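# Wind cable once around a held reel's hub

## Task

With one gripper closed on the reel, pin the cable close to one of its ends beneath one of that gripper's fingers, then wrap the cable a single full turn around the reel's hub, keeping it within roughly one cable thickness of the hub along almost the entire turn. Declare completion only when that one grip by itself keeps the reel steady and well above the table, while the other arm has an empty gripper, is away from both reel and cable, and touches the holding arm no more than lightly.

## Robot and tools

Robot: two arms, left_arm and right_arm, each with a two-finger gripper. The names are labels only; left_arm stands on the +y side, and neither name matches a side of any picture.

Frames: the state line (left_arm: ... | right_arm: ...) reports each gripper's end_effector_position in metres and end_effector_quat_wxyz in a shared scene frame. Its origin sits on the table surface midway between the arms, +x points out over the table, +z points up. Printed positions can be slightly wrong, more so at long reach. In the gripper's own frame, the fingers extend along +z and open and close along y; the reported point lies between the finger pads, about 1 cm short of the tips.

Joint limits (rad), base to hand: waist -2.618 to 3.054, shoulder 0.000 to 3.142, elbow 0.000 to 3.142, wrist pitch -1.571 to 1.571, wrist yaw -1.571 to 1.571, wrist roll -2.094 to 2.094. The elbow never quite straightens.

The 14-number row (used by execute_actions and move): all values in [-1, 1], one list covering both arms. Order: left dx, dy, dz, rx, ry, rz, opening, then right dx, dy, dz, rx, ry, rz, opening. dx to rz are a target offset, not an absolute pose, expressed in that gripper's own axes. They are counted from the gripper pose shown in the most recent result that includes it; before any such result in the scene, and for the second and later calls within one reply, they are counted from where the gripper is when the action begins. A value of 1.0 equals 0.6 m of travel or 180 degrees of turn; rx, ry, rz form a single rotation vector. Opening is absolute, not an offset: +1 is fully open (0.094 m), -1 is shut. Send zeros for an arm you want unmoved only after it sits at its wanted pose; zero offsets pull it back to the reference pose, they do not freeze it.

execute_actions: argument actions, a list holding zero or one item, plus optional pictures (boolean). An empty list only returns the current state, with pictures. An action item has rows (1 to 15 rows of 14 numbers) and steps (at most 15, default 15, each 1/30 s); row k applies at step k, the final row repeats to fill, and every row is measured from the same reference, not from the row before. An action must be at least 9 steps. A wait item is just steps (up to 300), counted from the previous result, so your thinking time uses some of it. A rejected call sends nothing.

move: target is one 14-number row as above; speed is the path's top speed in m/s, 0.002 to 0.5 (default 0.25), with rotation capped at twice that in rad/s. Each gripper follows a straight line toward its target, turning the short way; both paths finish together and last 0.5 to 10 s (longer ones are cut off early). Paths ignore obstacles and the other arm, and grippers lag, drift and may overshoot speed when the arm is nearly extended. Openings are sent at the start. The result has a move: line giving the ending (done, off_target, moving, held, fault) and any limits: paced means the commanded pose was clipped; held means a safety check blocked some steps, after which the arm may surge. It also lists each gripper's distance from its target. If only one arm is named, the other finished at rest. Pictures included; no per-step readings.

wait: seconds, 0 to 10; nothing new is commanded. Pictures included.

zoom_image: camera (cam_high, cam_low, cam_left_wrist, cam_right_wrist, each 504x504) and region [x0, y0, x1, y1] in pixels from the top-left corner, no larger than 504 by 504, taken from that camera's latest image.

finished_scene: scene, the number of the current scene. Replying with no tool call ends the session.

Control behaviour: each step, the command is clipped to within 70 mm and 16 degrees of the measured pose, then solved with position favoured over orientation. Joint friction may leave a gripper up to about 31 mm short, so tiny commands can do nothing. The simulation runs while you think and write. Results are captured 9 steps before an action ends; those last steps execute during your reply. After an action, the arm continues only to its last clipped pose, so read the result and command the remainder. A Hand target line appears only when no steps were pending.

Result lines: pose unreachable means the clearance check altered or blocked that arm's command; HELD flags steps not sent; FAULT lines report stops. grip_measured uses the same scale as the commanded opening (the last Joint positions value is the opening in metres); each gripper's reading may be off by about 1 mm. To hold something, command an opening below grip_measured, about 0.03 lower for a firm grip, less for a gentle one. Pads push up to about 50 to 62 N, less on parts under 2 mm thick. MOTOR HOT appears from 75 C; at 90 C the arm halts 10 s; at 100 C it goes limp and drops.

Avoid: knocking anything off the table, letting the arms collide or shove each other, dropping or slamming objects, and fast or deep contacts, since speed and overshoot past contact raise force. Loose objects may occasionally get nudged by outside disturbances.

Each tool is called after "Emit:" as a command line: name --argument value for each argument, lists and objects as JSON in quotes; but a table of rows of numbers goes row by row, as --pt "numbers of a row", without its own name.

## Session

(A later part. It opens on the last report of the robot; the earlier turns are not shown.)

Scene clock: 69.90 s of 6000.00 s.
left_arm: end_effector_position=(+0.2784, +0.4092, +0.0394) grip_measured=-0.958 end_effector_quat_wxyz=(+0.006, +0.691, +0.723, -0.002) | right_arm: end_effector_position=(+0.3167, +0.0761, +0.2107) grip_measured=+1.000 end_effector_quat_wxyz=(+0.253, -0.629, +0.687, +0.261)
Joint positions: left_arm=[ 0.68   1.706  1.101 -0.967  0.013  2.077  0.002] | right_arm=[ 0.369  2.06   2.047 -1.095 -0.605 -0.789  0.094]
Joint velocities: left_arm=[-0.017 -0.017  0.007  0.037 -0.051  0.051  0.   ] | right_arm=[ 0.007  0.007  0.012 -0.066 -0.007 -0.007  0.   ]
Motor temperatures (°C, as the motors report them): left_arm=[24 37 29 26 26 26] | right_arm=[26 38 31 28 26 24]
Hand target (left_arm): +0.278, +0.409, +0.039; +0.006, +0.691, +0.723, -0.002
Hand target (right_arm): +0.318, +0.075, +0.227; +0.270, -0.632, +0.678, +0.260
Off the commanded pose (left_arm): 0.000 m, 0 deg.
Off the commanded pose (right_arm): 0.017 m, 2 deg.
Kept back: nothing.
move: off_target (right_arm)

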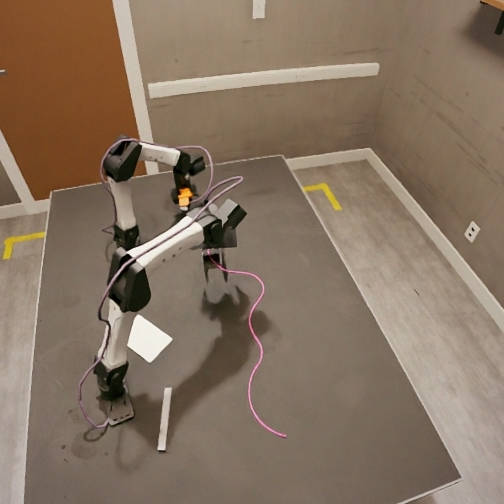

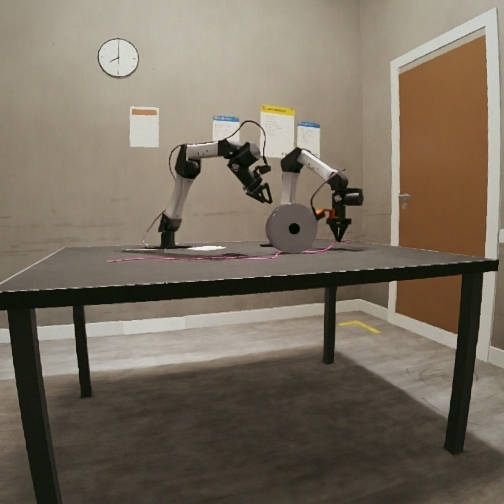

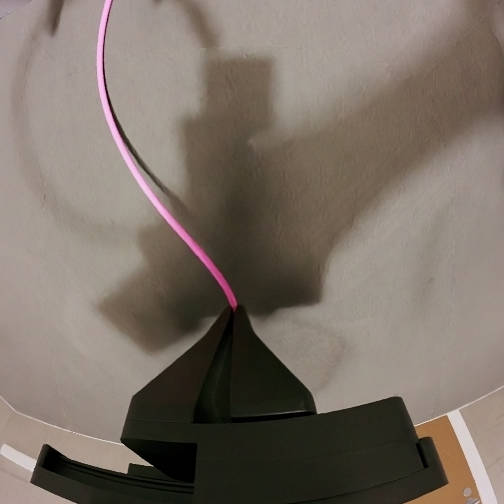

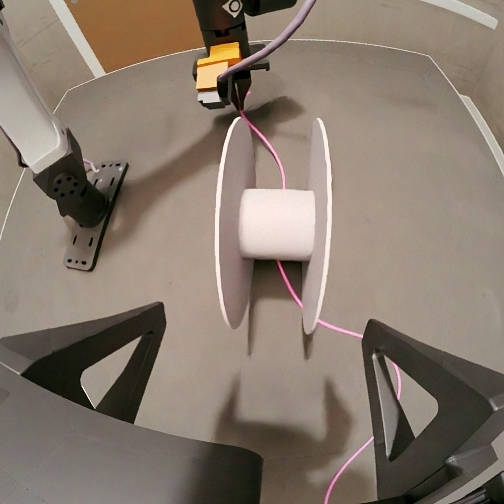

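Emit:
move --target '[0,0,0,0,0,0,-0.97, 0.55,-0.03,-0.295,0,0.24,0,0.2]'

Scene clock: 72.37 s of 6000.00 s.
left_arm: end_effector_position=(+0.2784, +0.4092, +0.0394) grip_measured=-0.958 end_effector_quat_wxyz=(+0.006, +0.691, +0.723, -0.002) | right_arm: end_effector_position=(+0.3040, -0.2861, +0.1144) grip_measured=+0.202 end_effector_quat_wxyz=(-0.026, -0.678, +0.734, +0.021)
Joint positions: left_arm=[ 0.68   1.706  1.101 -0.967  0.013  2.077  0.002] | right_arm=[-0.246  1.946  1.708 -1.399  0.01  -1.561  0.056]
Joint velocities: left_arm=[ 0.007 -0.017  0.012  0.007  0.066 -0.007  0.001] | right_arm=[ 0.002  0.012 -0.002  0.007 -0.037  0.022 -0.001]
Motor temperatures (°C, as the motors report them): left_arm=[24 37 29 26 26 26] | right_arm=[26 38 31 28 26 24]
Hand target (left_arm): +0.278, +0.409, +0.039; +0.006, +0.691, +0.723, -0.002
Hand target (right_arm): +0.301, -0.288, +0.119; +0.023, +0.682, -0.731, -0.010
Off the commanded pose (left_arm): 0.000 m, 0 deg.
Off the commanded pose (right_arm): 0.003 m, 2 deg.
Kept back: nothing.
move: done

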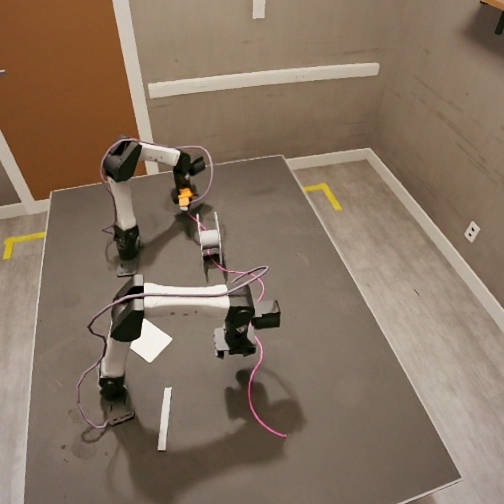

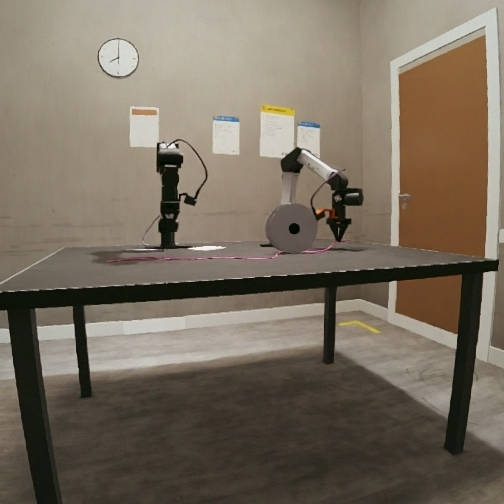

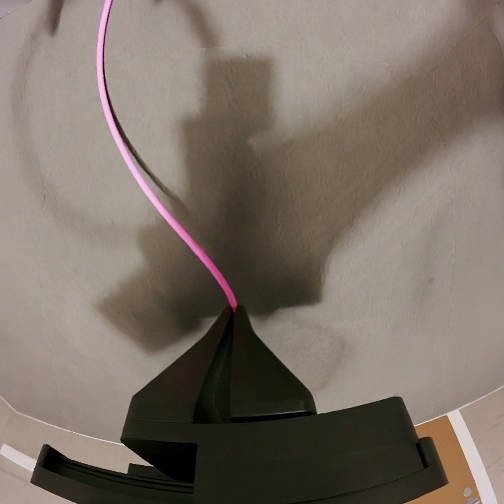

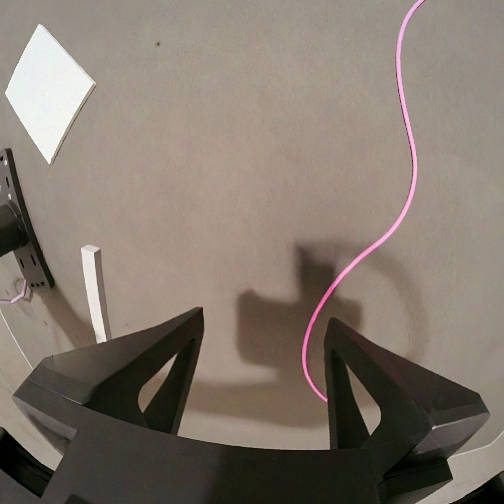

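Emit:
move --target '[0,0,0,0,0,0,-0.97, 0.1,-0.08,0.1,0.02,0,0,0.2]' --speed 0.12

Scene clock: 74.00 s of 6000.00 s.
left_arm: end_effector_position=(+0.2784, +0.4092, +0.0394) grip_measured=-0.958 end_effector_quat_wxyz=(+0.006, +0.691, +0.723, -0.002) | right_arm: end_effector_position=(+0.3438, -0.3490, +0.0587) grip_measured=+0.202 end_effector_quat_wxyz=(-0.002, -0.677, +0.736, -0.007)
Joint positions: left_arm=[ 0.68   1.706  1.101 -0.967  0.013  2.077  0.002] | right_arm=[-0.396  2.086  1.692 -1.168  0.011 -1.707  0.056]
Joint velocities: left_arm=[ 0.002  0.017 -0.002 -0.051 -0.022  0.022 -0.001] | right_arm=[-0.007 -0.017 -0.002  0.022  0.037  0.037 -0.   ]
Motor temperatures (°C, as the motors report them): left_arm=[24 36 29 26 26 26] | right_arm=[26 38 31 28 26 24]
Hand target (left_arm): +0.278, +0.409, +0.039; +0.006, +0.691, +0.723, -0.002
Hand target (right_arm): +0.342, -0.351, +0.052; +0.006, +0.679, -0.734, +0.003
Off the commanded pose (left_arm): 0.000 m, 0 deg.
Off the commanded pose (right_arm): 0.007 m, 1 deg.
Kept back: nothing.
move: done

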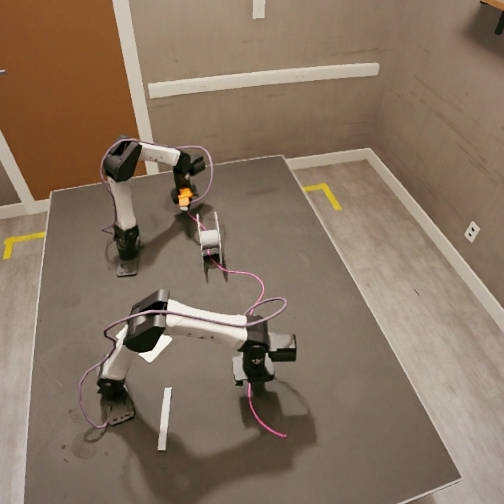

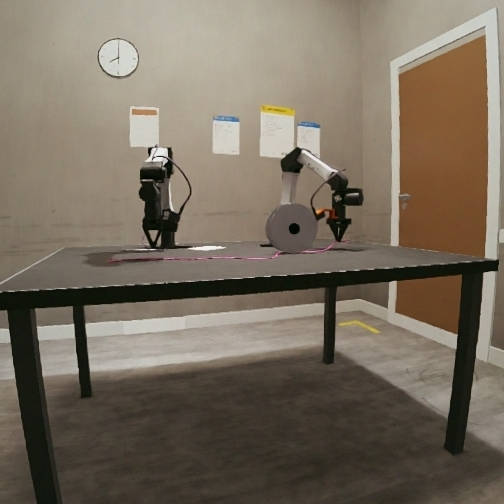

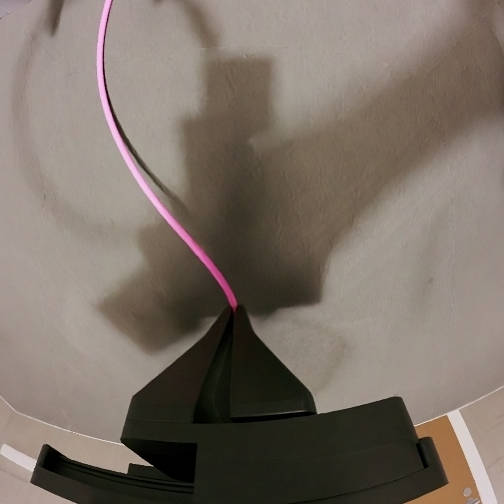

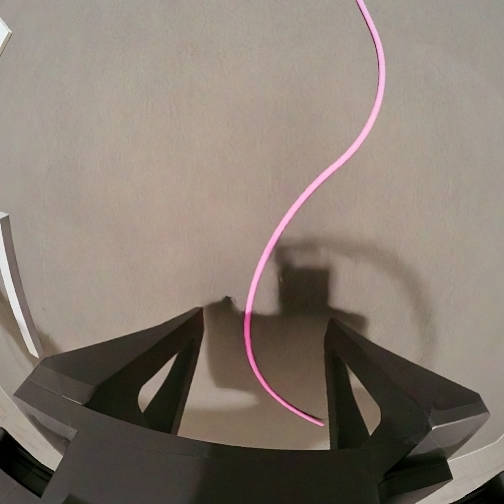

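Emit:
move --target '[0,0,0,0,0,0,-0.97, 0,0.01,0.11,0,0,0,0.2]' --speed 0.04

Emit:
execute_actions --actions '[{"rows":[[0,0,0,0,0,0,-0.97, 0,0,0.05,0,0,0,-0.7]],"steps":15}]'

Emit:
execute_actions --actions '[{"rows":[[0,0,0,0,0,0,-0.97, 0,0,0.05,0,0,0,-0.93]],"steps":15}]'

Emit:
execute_actions --actions '[{"rows":[[0,0,0,0,0,0,-0.97, 0,0,0.05,0,0,0,-0.965]],"steps":15}]' --pictures true

Scene clock: 76.33 s of 6000.00 s.
left_arm: end_effector_position=(+0.2784, +0.4092, +0.0394) grip_measured=-0.958 end_effector_quat_wxyz=(+0.006, +0.691, +0.723, -0.002) | right_arm: end_effector_position=(+0.3433, -0.3489, +0.0147) grip_measured=+0.201 end_effector_quat_wxyz=(+0.004, -0.678, +0.735, -0.015)
Joint positions: left_arm=[ 0.68   1.706  1.101 -0.967  0.013  2.077  0.002] | right_arm=[-0.396  2.106  1.544 -0.979  0.011 -1.708  0.056]
Joint velocities: left_arm=[ 0.002  0.007 -0.007 -0.037  0.037  0.007 -0.   ] | right_arm=[ 0.002 -0.017  0.002 -0.007 -0.051 -0.051  0.001]
Motor temperatures (°C, as the motors report them): left_arm=[24 36 29 26 26 26] | right_arm=[26 38 31 27 26 24]
Hand target (left_arm): +0.278, +0.409, +0.039; +0.006, +0.691, +0.723, -0.002
Hand target (right_arm): +0.337, -0.349, -0.006; +0.002, +0.677, -0.736, +0.006
Off the commanded pose (left_arm): 0.000 m, 0 deg.
Off the commanded pose (right_arm): 0.023 m, 1 deg.
Kept back: nothing.
move: off_target (right_arm)

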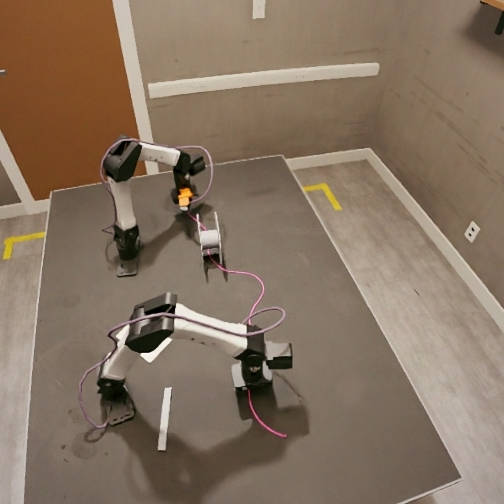

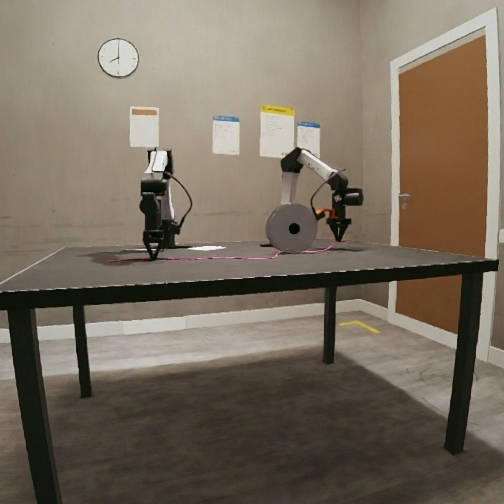

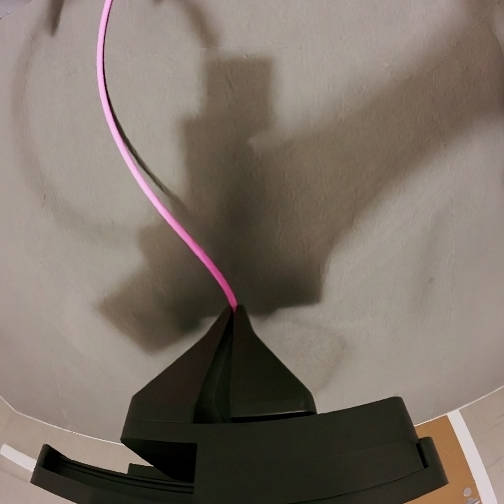

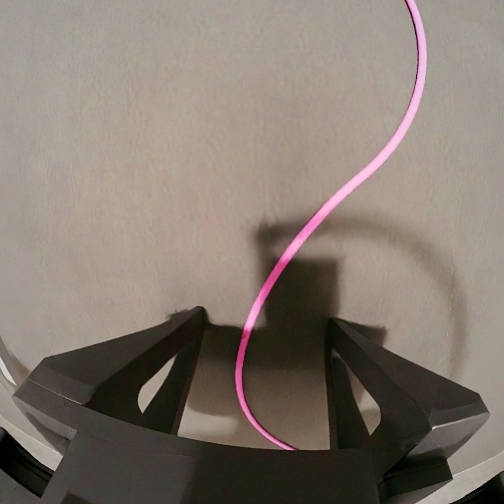

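Scene clock: 76.53 s of 6000.00 s.
left_arm: end_effector_position=(+0.2784, +0.4092, +0.0394) grip_measured=-0.958 end_effector_quat_wxyz=(+0.006, +0.691, +0.723, -0.002) | right_arm: end_effector_position=(+0.3433, -0.3489, +0.0141) grip_measured=-0.696 end_effector_quat_wxyz=(+0.004, -0.678, +0.735, -0.016)
Joint positions: left_arm=[ 0.68   1.706  1.101 -0.967  0.013  2.077  0.002] | right_arm=[-0.396  2.105  1.539 -0.974  0.011 -1.708  0.014]
Joint velocities: left_arm=[-0.007 -0.002 -0.022 -0.007 -0.037 -0.051 -0.   ] | right_arm=[ 0.007  0.002 -0.007  0.037 -0.066 -0.037 -0.005]
Motor temperatures (°C, as the motors report them): left_arm=[24 36 29 26 26 26] | right_arm=[26 38 31 27 26 24]
Steps of this call (steps 1 to 6: the first 6 steps of this action). Readings (end_effector_position):
1: left_arm (+0.2784, +0.4092, +0.0394) | right_arm (+0.3430, -0.3488, +0.0144)
2: left_arm (+0.2784, +0.4092, +0.0394) | right_arm (+0.3425, -0.3487, +0.0141)
4: left_arm (+0.2784, +0.4092, +0.0394) | right_arm (+0.3431, -0.3488, +0.0141)
6: the state above

Scene clock: 77.03 s of 6000.00 s.
left_arm: end_effector_position=(+0.2784, +0.4092, +0.0394) grip_measured=-0.958 end_effector_quat_wxyz=(+0.006, +0.691, +0.723, -0.002) | right_arm: end_effector_position=(+0.3444, -0.3491, +0.0142) grip_measured=-0.927 end_effector_quat_wxyz=(+0.007, -0.678, +0.735, -0.019)
Joint positions: left_arm=[ 0.68   1.706  1.101 -0.967  0.013  2.077  0.002] | right_arm=[-0.396  2.102  1.534 -0.963  0.011 -1.708  0.003]
Joint velocities: left_arm=[-0.017 -0.017 -0.022 -0.051 -0.051 -0.007 -0.001] | right_arm=[-0.012 -0.017 -0.017  0.11  -0.022 -0.007 -0.001]
Motor temperatures (°C, as the motors report them): left_arm=[24 36 29 26 26 26] | right_arm=[26 38 31 27 26 24]
Off your previous action's commanded pose (left_arm): 0.000 m, 0 deg at its last step (step 9 of this call).
Off your previous action's commanded pose (right_arm): 0.029 m, 0 deg at its last step (step 9 of this call).
Steps of this call (steps 1 to 9: the last 9 steps of your previous action; steps 10 to 15: the first 6 steps of this action, its rows measured from where the robot was after step 9). Readings (end_effector_position):
9: left_arm (+0.2784, +0.4092, +0.0394) | right_arm (+0.3431, -0.3489, +0.0141)
10: left_arm (+0.2784, +0.4092, +0.0394) | right_arm (+0.3432, -0.3489, +0.0141)
11: left_arm (+0.2784, +0.4092, +0.0394) | right_arm (+0.3437, -0.3490, +0.0141)
13: left_arm (+0.2784, +0.4092, +0.0394) | right_arm (+0.3443, -0.3491, +0.0140)
15: the state above

Scene clock: 77.53 s of 6000.00 s.
left_arm: end_effector_position=(+0.2784, +0.4092, +0.0394) grip_measured=-0.958 end_effector_quat_wxyz=(+0.006, +0.691, +0.723, -0.002) | right_arm: end_effector_position=(+0.3446, -0.3492, +0.0140) grip_measured=-0.953 end_effector_quat_wxyz=(+0.008, -0.678, +0.735, -0.021)
Joint positions: left_arm=[ 0.68   1.706  1.101 -0.967  0.013  2.077  0.002] | right_arm=[-0.396  2.1    1.529 -0.958  0.011 -1.708  0.002]
Joint velocities: left_arm=[-0.012  0.002 -0.032 -0.081 -0.081 -0.022  0.   ] | right_arm=[-0.007 -0.012  0.002  0.037  0.081  0.022 -0.001]
Motor temperatures (°C, as the motors report them): left_arm=[24 36 29 26 26 26] | right_arm=[26 38 31 28 26 24]
Off your previous action's commanded pose (left_arm): 0.000 m, 0 deg at its last step (step 9 of this call).
Off your previous action's commanded pose (right_arm): 0.030 m, 1 deg at its last step (step 9 of this call).
Steps of this call (steps 1 to 9: the last 9 steps of your previous action; steps 10 to 15: the first 6 steps of this action, its rows measured from where the robot was after step 9). Readings (end_effector_position):
9: left_arm (+0.2784, +0.4092, +0.0394) | right_arm (+0.3444, -0.3491, +0.0141)
10: left_arm (+0.2784, +0.4092, +0.0394) | right_arm (+0.3445, -0.3492, +0.0141)
11: left_arm (+0.2784, +0.4092, +0.0394) | right_arm (+0.3446, -0.3492, +0.0141)
13: left_arm (+0.2784, +0.4092, +0.0394) | right_arm (+0.3446, -0.3492, +0.0140)
15: the state above

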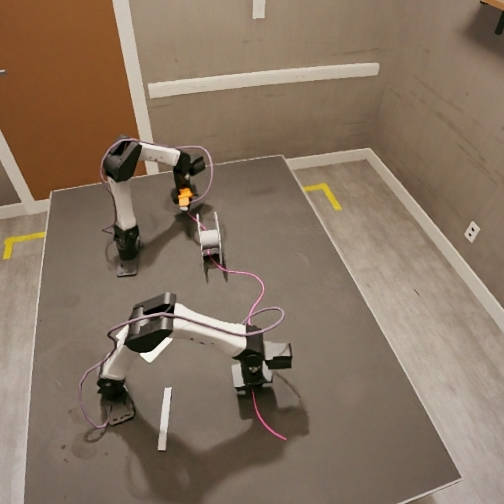

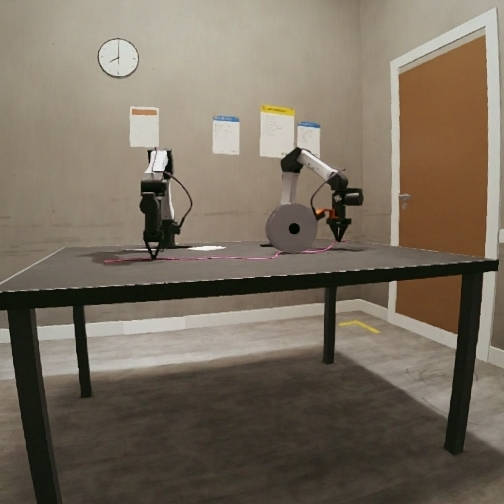

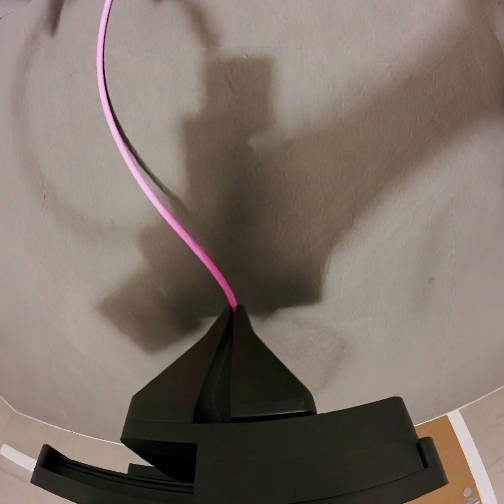

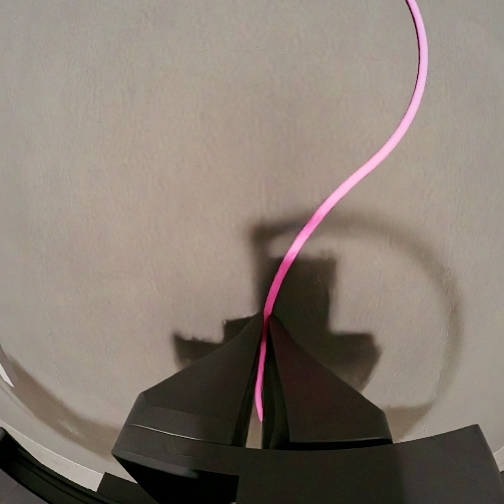

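Emit:
move --target '[0,0,0,0,0,0,-0.97, 0.1,0.1,-0.22,0,0,0,-0.97]' --speed 0.08

Scene clock: 80.30 s of 6000.00 s.
left_arm: end_effector_position=(+0.2784, +0.4092, +0.0394) grip_measured=-0.958 end_effector_quat_wxyz=(+0.006, +0.691, +0.723, -0.002) | right_arm: end_effector_position=(+0.2724, -0.3979, +0.1326) grip_measured=-0.957 end_effector_quat_wxyz=(-0.003, -0.678, +0.735, -0.007)
Joint positions: left_arm=[ 0.68   1.706  1.101 -0.967  0.013  2.077  0.002] | right_arm=[-0.578  1.854  1.66  -1.365  0.011 -1.89   0.002]
Joint velocities: left_arm=[ 0.002 -0.017  0.002 -0.022 -0.022 -0.007  0.   ] | right_arm=[ 0.002  0.002 -0.002 -0.022 -0.022 -0.051  0.   ]
Motor temperatures (°C, as the motors report them): left_arm=[24 36 29 26 26 26] | right_arm=[26 38 31 27 26 24]
Hand target (left_arm): +0.278, +0.409, +0.039; +0.006, +0.691, +0.723, -0.002
Hand target (right_arm): +0.274, -0.401, +0.145; -0.006, +0.678, -0.735, +0.022
Off your previous action's commanded pose (left_arm): 0.000 m, 0 deg at its last step (step 9 of this call).
Off your previous action's commanded pose (right_arm): 0.030 m, 0 deg at its last step (step 9 of this call).
Off the commanded pose (left_arm): 0.000 m, 0 deg.
Off the commanded pose (right_arm): 0.013 m, 2 deg.
Kept back: nothing.
move: off_target (right_arm)

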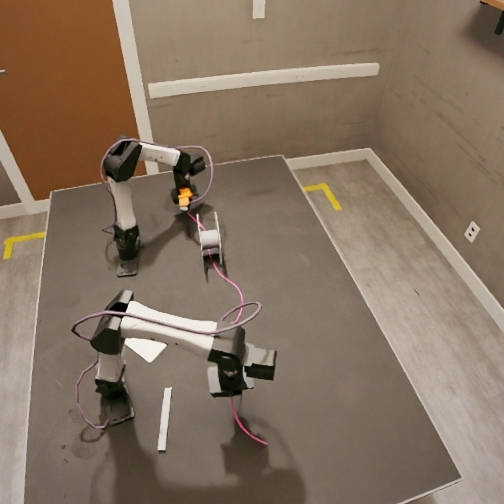

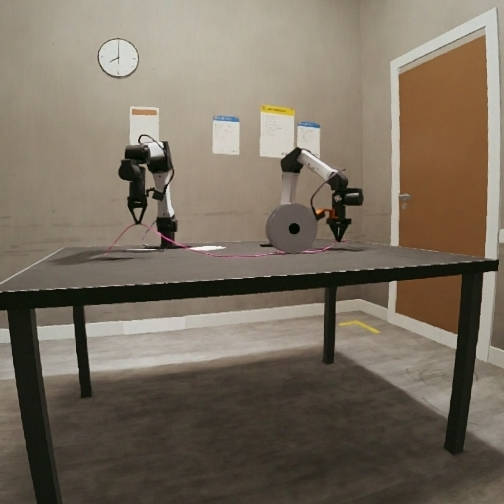

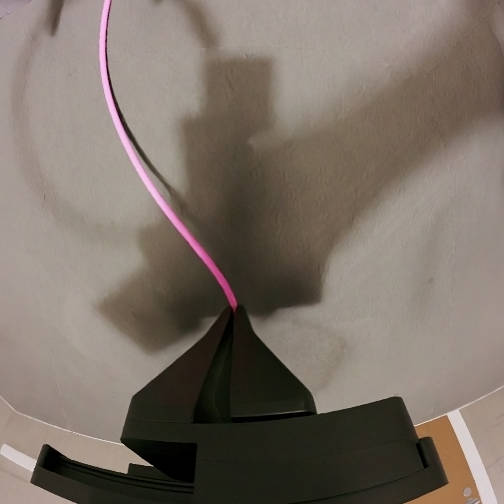

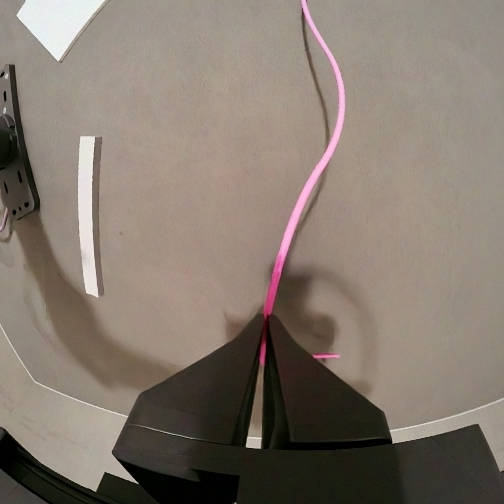

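Emit:
move --target '[0,0,0,0,0,0,-0.97, -0.25,-0.08,-0.08,0,0,0.5,-0.97]' --speed 0.15

Emit:
move --target '[0,0,0,0,0,0,-0.97, 0,0.3,0,0,0,0.47,-0.97]' --speed 0.15

Scene clock: 86.33 s of 6000.00 s.
left_arm: end_effector_position=(+0.2784, +0.4092, +0.0394) grip_measured=-0.958 end_effector_quat_wxyz=(+0.006, +0.691, +0.723, -0.002) | right_arm: end_effector_position=(+0.3304, -0.2551, +0.1770) grip_measured=-0.957 end_effector_quat_wxyz=(+0.020, +0.039, +0.999, -0.004)
Joint positions: left_arm=[ 0.68   1.706  1.101 -0.967  0.013  2.077  0.002] | right_arm=[-0.159  1.981  2.01  -1.561  0.011  0.097  0.002]
Joint velocities: left_arm=[-0.022 -0.012  0.002  0.007  0.007  0.051  0.001] | right_arm=[ 0.002  0.017  0.027 -0.022  0.037 -0.007  0.   ]
Motor temperatures (°C, as the motors report them): left_arm=[24 36 30 26 26 26] | right_arm=[26 38 32 27 26 24]
Hand target (left_arm): +0.278, +0.409, +0.039; +0.006, +0.691, +0.723, -0.002
Hand target (right_arm): +0.334, -0.251, +0.178; +0.021, +0.041, +0.999, -0.002
Off the commanded pose (left_arm): 0.000 m, 0 deg.
Off the commanded pose (right_arm): 0.004 m, 2 deg.
joint sent to its limit (right arm) — the command would take joint 4 (wrist pitch) past its lower limit, so that joint was sent only as far as its limit.
Kept back: nothing.
move: done

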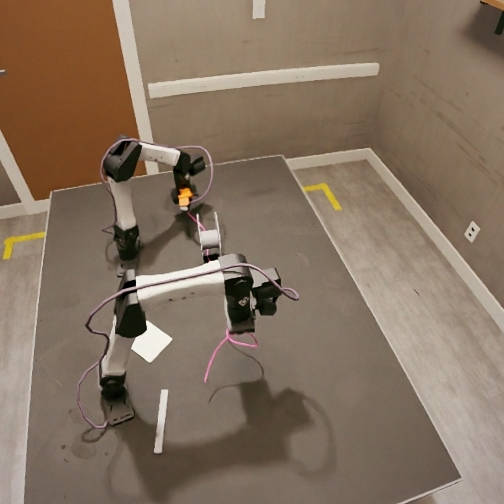

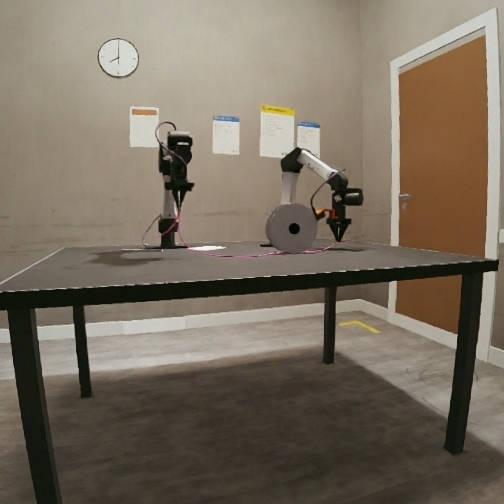

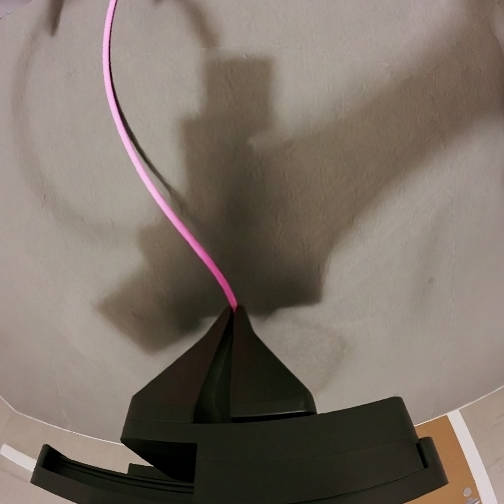

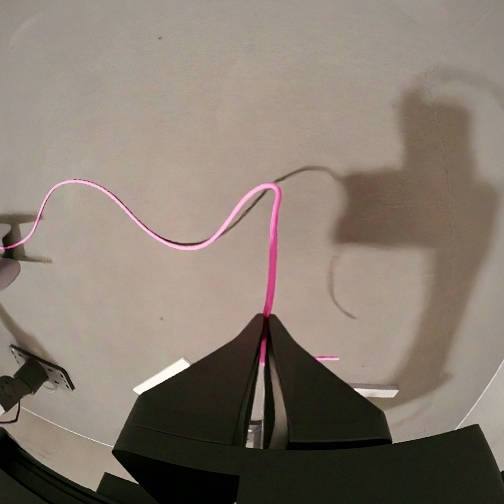

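Scene clock: 91.77 s of 6000.00 s.
left_arm: end_effector_position=(+0.2784, +0.4092, +0.0394) grip_measured=-0.958 end_effector_quat_wxyz=(+0.006, +0.691, +0.723, -0.002) | right_arm: end_effector_position=(+0.3434, -0.0786, +0.1738) grip_measured=-0.958 end_effector_quat_wxyz=(+0.025, +0.699, +0.713, +0.050)
Joint positions: left_arm=[ 0.68   1.706  1.101 -0.967  0.013  2.077  0.002] | right_arm=[ 0.262  2.159  2.263 -1.564  0.013  1.989  0.002]
Joint velocities: left_arm=[-0.032 -0.002  0.012  0.022  0.051  0.007 -0.001] | right_arm=[ 0.002  0.007 -0.002 -0.007 -0.007  0.022  0.001]
Motor temperatures (°C, as the motors report them): left_arm=[24 35 30 26 26 26] | right_arm=[26 38 32 27 26 24]
Hand target (left_arm): +0.278, +0.409, +0.039; +0.006, +0.691, +0.723, -0.002
Hand target (right_arm): +0.346, -0.075, +0.175; +0.029, +0.700, +0.712, +0.052
Off the commanded pose (left_arm): 0.000 m, 0 deg.
Off the commanded pose (right_arm): 0.004 m, 5 deg.
joint sent to its limit (right arm) — the command would take joint 4 (wrist pitch) past its lower limit, so that joint was sent only as far as its limit.
Kept back: nothing.
move: off_target (right_arm)

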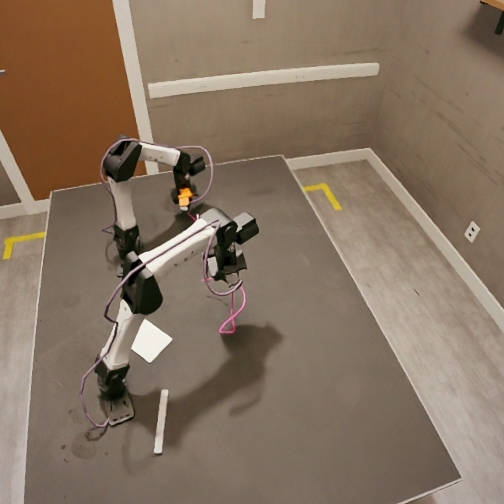

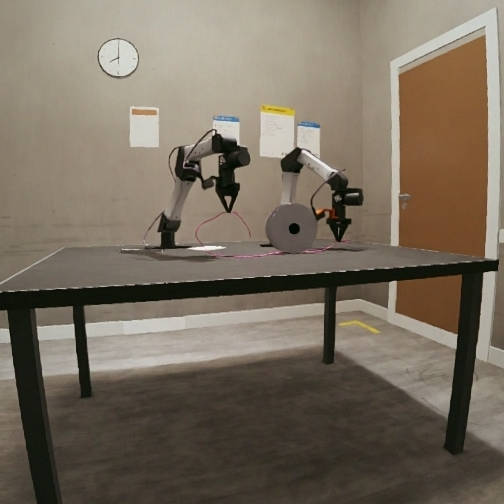

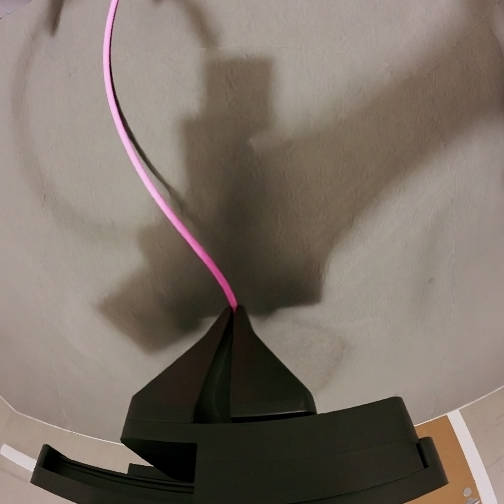

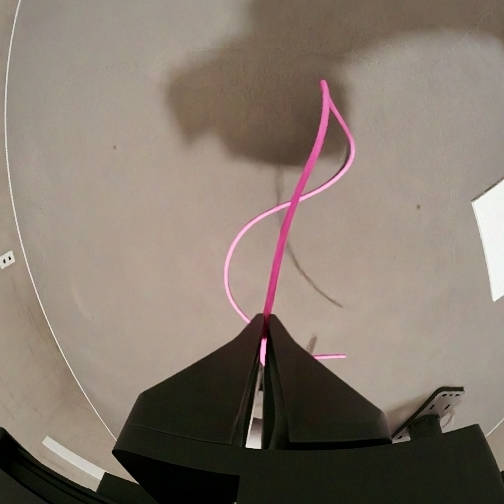

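Emit:
move --target '[0,0,0,0,0,0,-0.97, 0.2,-0.0,-0.22,-0.1,0.2,0,-0.97]' --speed 0.12

Scene clock: 95.37 s of 6000.00 s.
left_arm: end_effector_position=(+0.2784, +0.4092, +0.0394) grip_measured=-0.958 end_effector_quat_wxyz=(+0.006, +0.691, +0.723, -0.002) | right_arm: end_effector_position=(+0.3338, +0.0328, +0.2999) grip_measured=-0.958 end_effector_quat_wxyz=(-0.085, +0.609, +0.707, +0.349)
Joint positions: left_arm=[ 0.68   1.706  1.101 -0.967  0.013  2.077  0.002] | right_arm=[ 0.347  1.952  2.244 -1.214 -0.372  2.074  0.002]
Joint velocities: left_arm=[ 0.007  0.012 -0.012  0.022 -0.037 -0.051 -0.002] | right_arm=[-0.002 -0.002  0.007 -0.022 -0.081 -0.022  0.001]
Motor temperatures (°C, as the motors report them): left_arm=[24 35 30 26 26 26] | right_arm=[26 38 32 27 26 24]
Hand target (left_arm): +0.278, +0.409, +0.039; +0.006, +0.691, +0.723, -0.002
Hand target (right_arm): +0.329, +0.037, +0.310; -0.088, +0.602, +0.706, +0.362
Off the commanded pose (left_arm): 0.000 m, 0 deg.
Off the commanded pose (right_arm): 0.012 m, 6 deg.
joint sent to its limit (right arm) — the command would take joint 6 (wrist roll) past its upper limit, so that joint was sent only as far as its limit.
Kept back: nothing.
move: off_target (right_arm)

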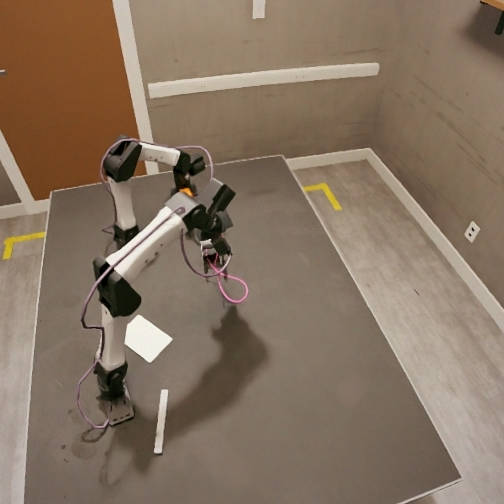

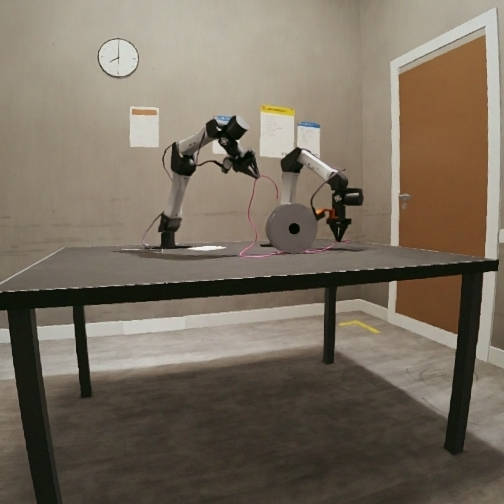

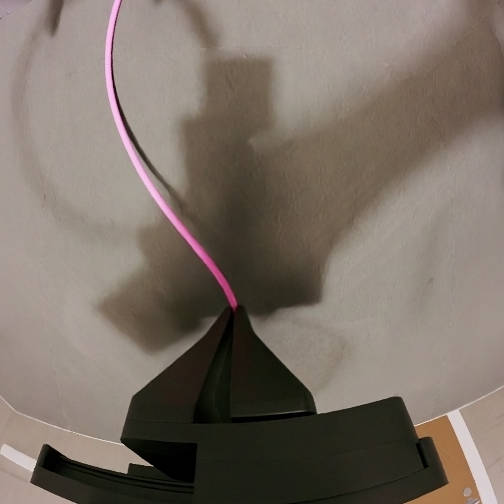

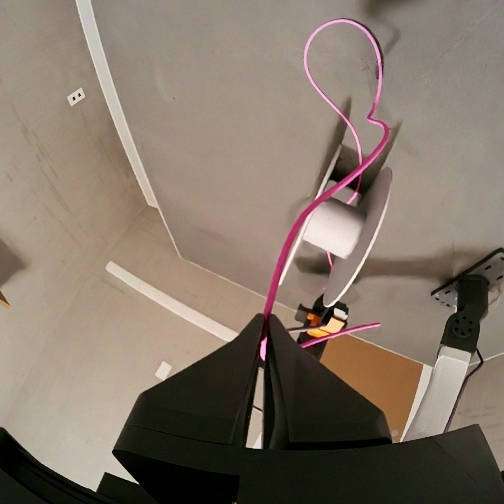

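Emit:
move --target '[0,0,0,0,0,0,-0.97, 0.348,0.025,0.2,0,0.1,0,-0.97]' --speed 0.1

Scene clock: 99.03 s of 6000.00 s.
left_arm: end_effector_position=(+0.2784, +0.4092, +0.0394) grip_measured=-0.958 end_effector_quat_wxyz=(+0.006, +0.691, +0.723, -0.002) | right_arm: end_effector_position=(+0.3369, +0.2652, +0.3203) grip_measured=-0.958 end_effector_quat_wxyz=(-0.096, +0.397, +0.734, +0.542)
Joint positions: left_arm=[ 0.68   1.706  1.101 -0.967  0.013  2.077  0.002] | right_arm=[ 0.665  2.483  2.851 -0.804 -0.374  2.074  0.002]
Joint velocities: left_arm=[ 0.012  0.002 -0.007  0.022  0.066 -0.022 -0.   ] | right_arm=[ 0.007 -0.007  0.012 -0.037  0.022 -0.051  0.   ]
Motor temperatures (°C, as the motors report them): left_arm=[24 35 30 26 26 26] | right_arm=[26 39 33 28 26 24]
Hand target (left_arm): +0.278, +0.409, +0.039; +0.006, +0.691, +0.723, -0.002
Hand target (right_arm): +0.335, +0.270, +0.330; -0.093, +0.391, +0.727, +0.557
Off the commanded pose (left_arm): 0.000 m, 0 deg.
Off the commanded pose (right_arm): 0.013 m, 24 deg; orientation clipped at the last step of the last action.
elbow stopped short (right arm): the move would have taken joint 3 (elbow) straighter than the controller allows; a more bent joint 3 avoids this.
joint sent to its limit (right arm) — the command would take joint 6 (wrist roll) past its upper limit, so that joint was sent only as far as its limit.
Kept back: nothing.
move: off_target (right_arm); limits=paced

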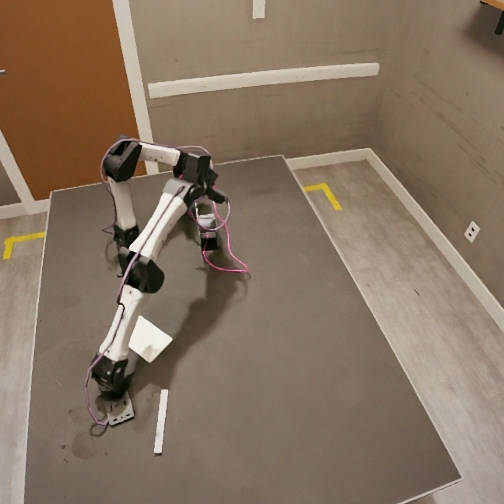

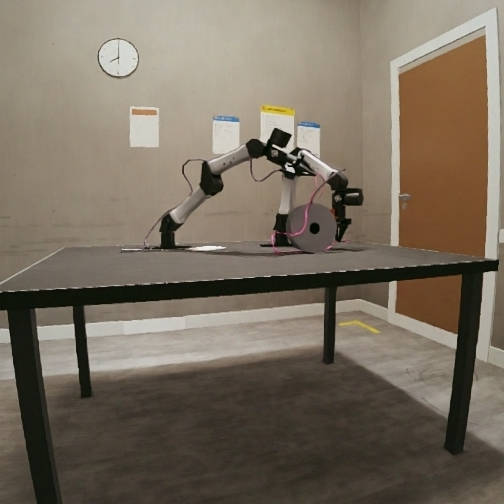

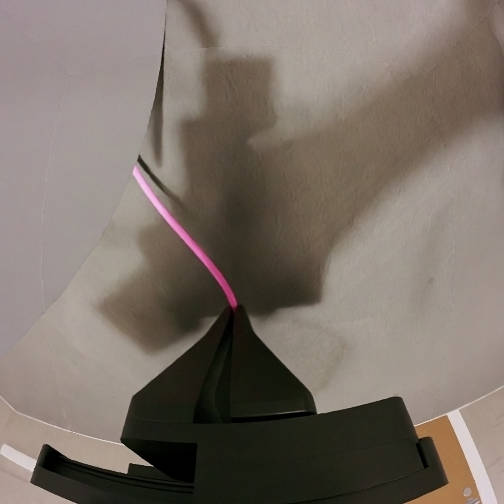

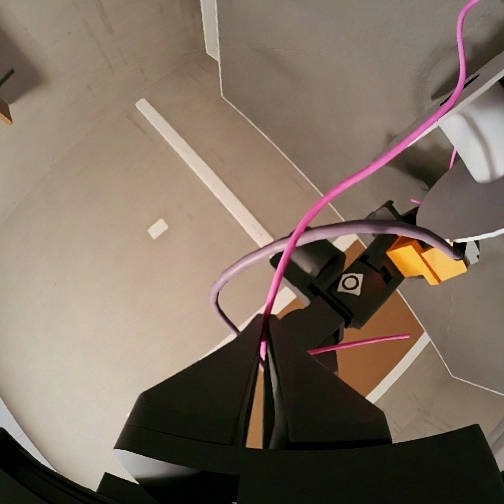

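Emit:
move --target '[0,0,0,0,0,0,-0.97, -0.5,-0.243,-0.75,0.215,-0.308,0.163,-0.97]' --speed 0.15

Scene clock: 104.33 s of 6000.00 s.
left_arm: end_effector_position=(+0.2783, +0.4093, +0.0394) grip_measured=-0.958 end_effector_quat_wxyz=(+0.006, +0.691, +0.723, -0.002) | right_arm: end_effector_position=(+0.3103, -0.2819, +0.2227) grip_measured=-0.958 end_effector_quat_wxyz=(+0.058, +0.705, +0.704, +0.055)
Joint positions: left_arm=[ 0.68   1.706  1.101 -0.967  0.012  2.077  0.002] | right_arm=[-0.241  1.825  1.978 -1.563 -0.006  1.509  0.002]
Joint velocities: left_arm=[-0.007 -0.017  0.002 -0.007  0.022  0.007 -0.001] | right_arm=[-0.017 -0.002 -0.007  0.037 -0.037 -0.037  0.001]
Motor temperatures (°C, as the motors report them): left_arm=[24 35 30 26 26 26] | right_arm=[26 39 32 28 26 24]
Hand target (left_arm): +0.278, +0.409, +0.039; +0.006, +0.691, +0.723, -0.002
Hand target (right_arm): +0.303, -0.285, +0.223; +0.058, +0.704, +0.707, +0.047
Off the commanded pose (left_arm): 0.000 m, 0 deg.
Off the commanded pose (right_arm): 0.006 m, 9 deg.
joint sent to its limit (right arm) — the command would take joint 4 (wrist pitch) past its lower limit, so that joint was sent only as far as its limit.
Kept back: nothing.
move: off_target (right_arm)

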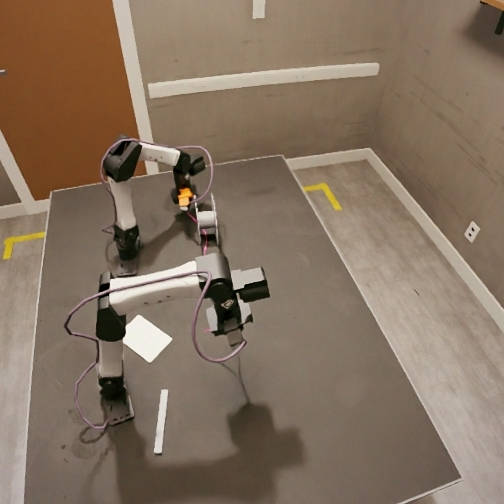

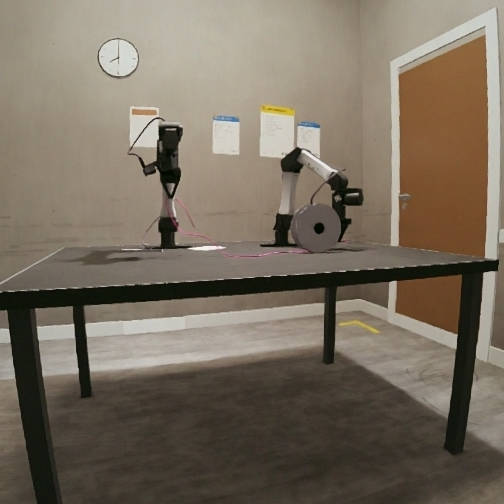

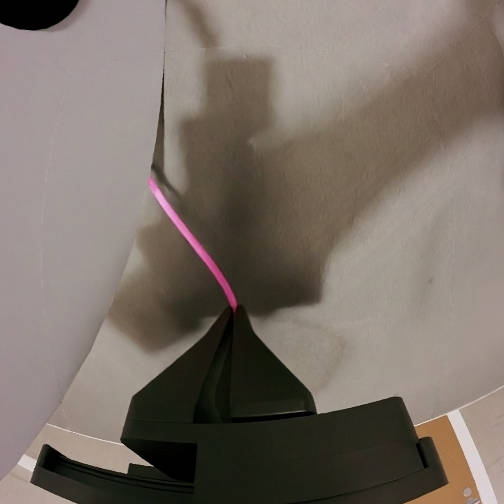

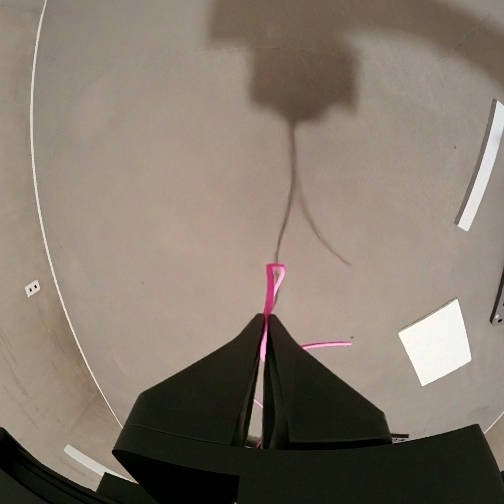

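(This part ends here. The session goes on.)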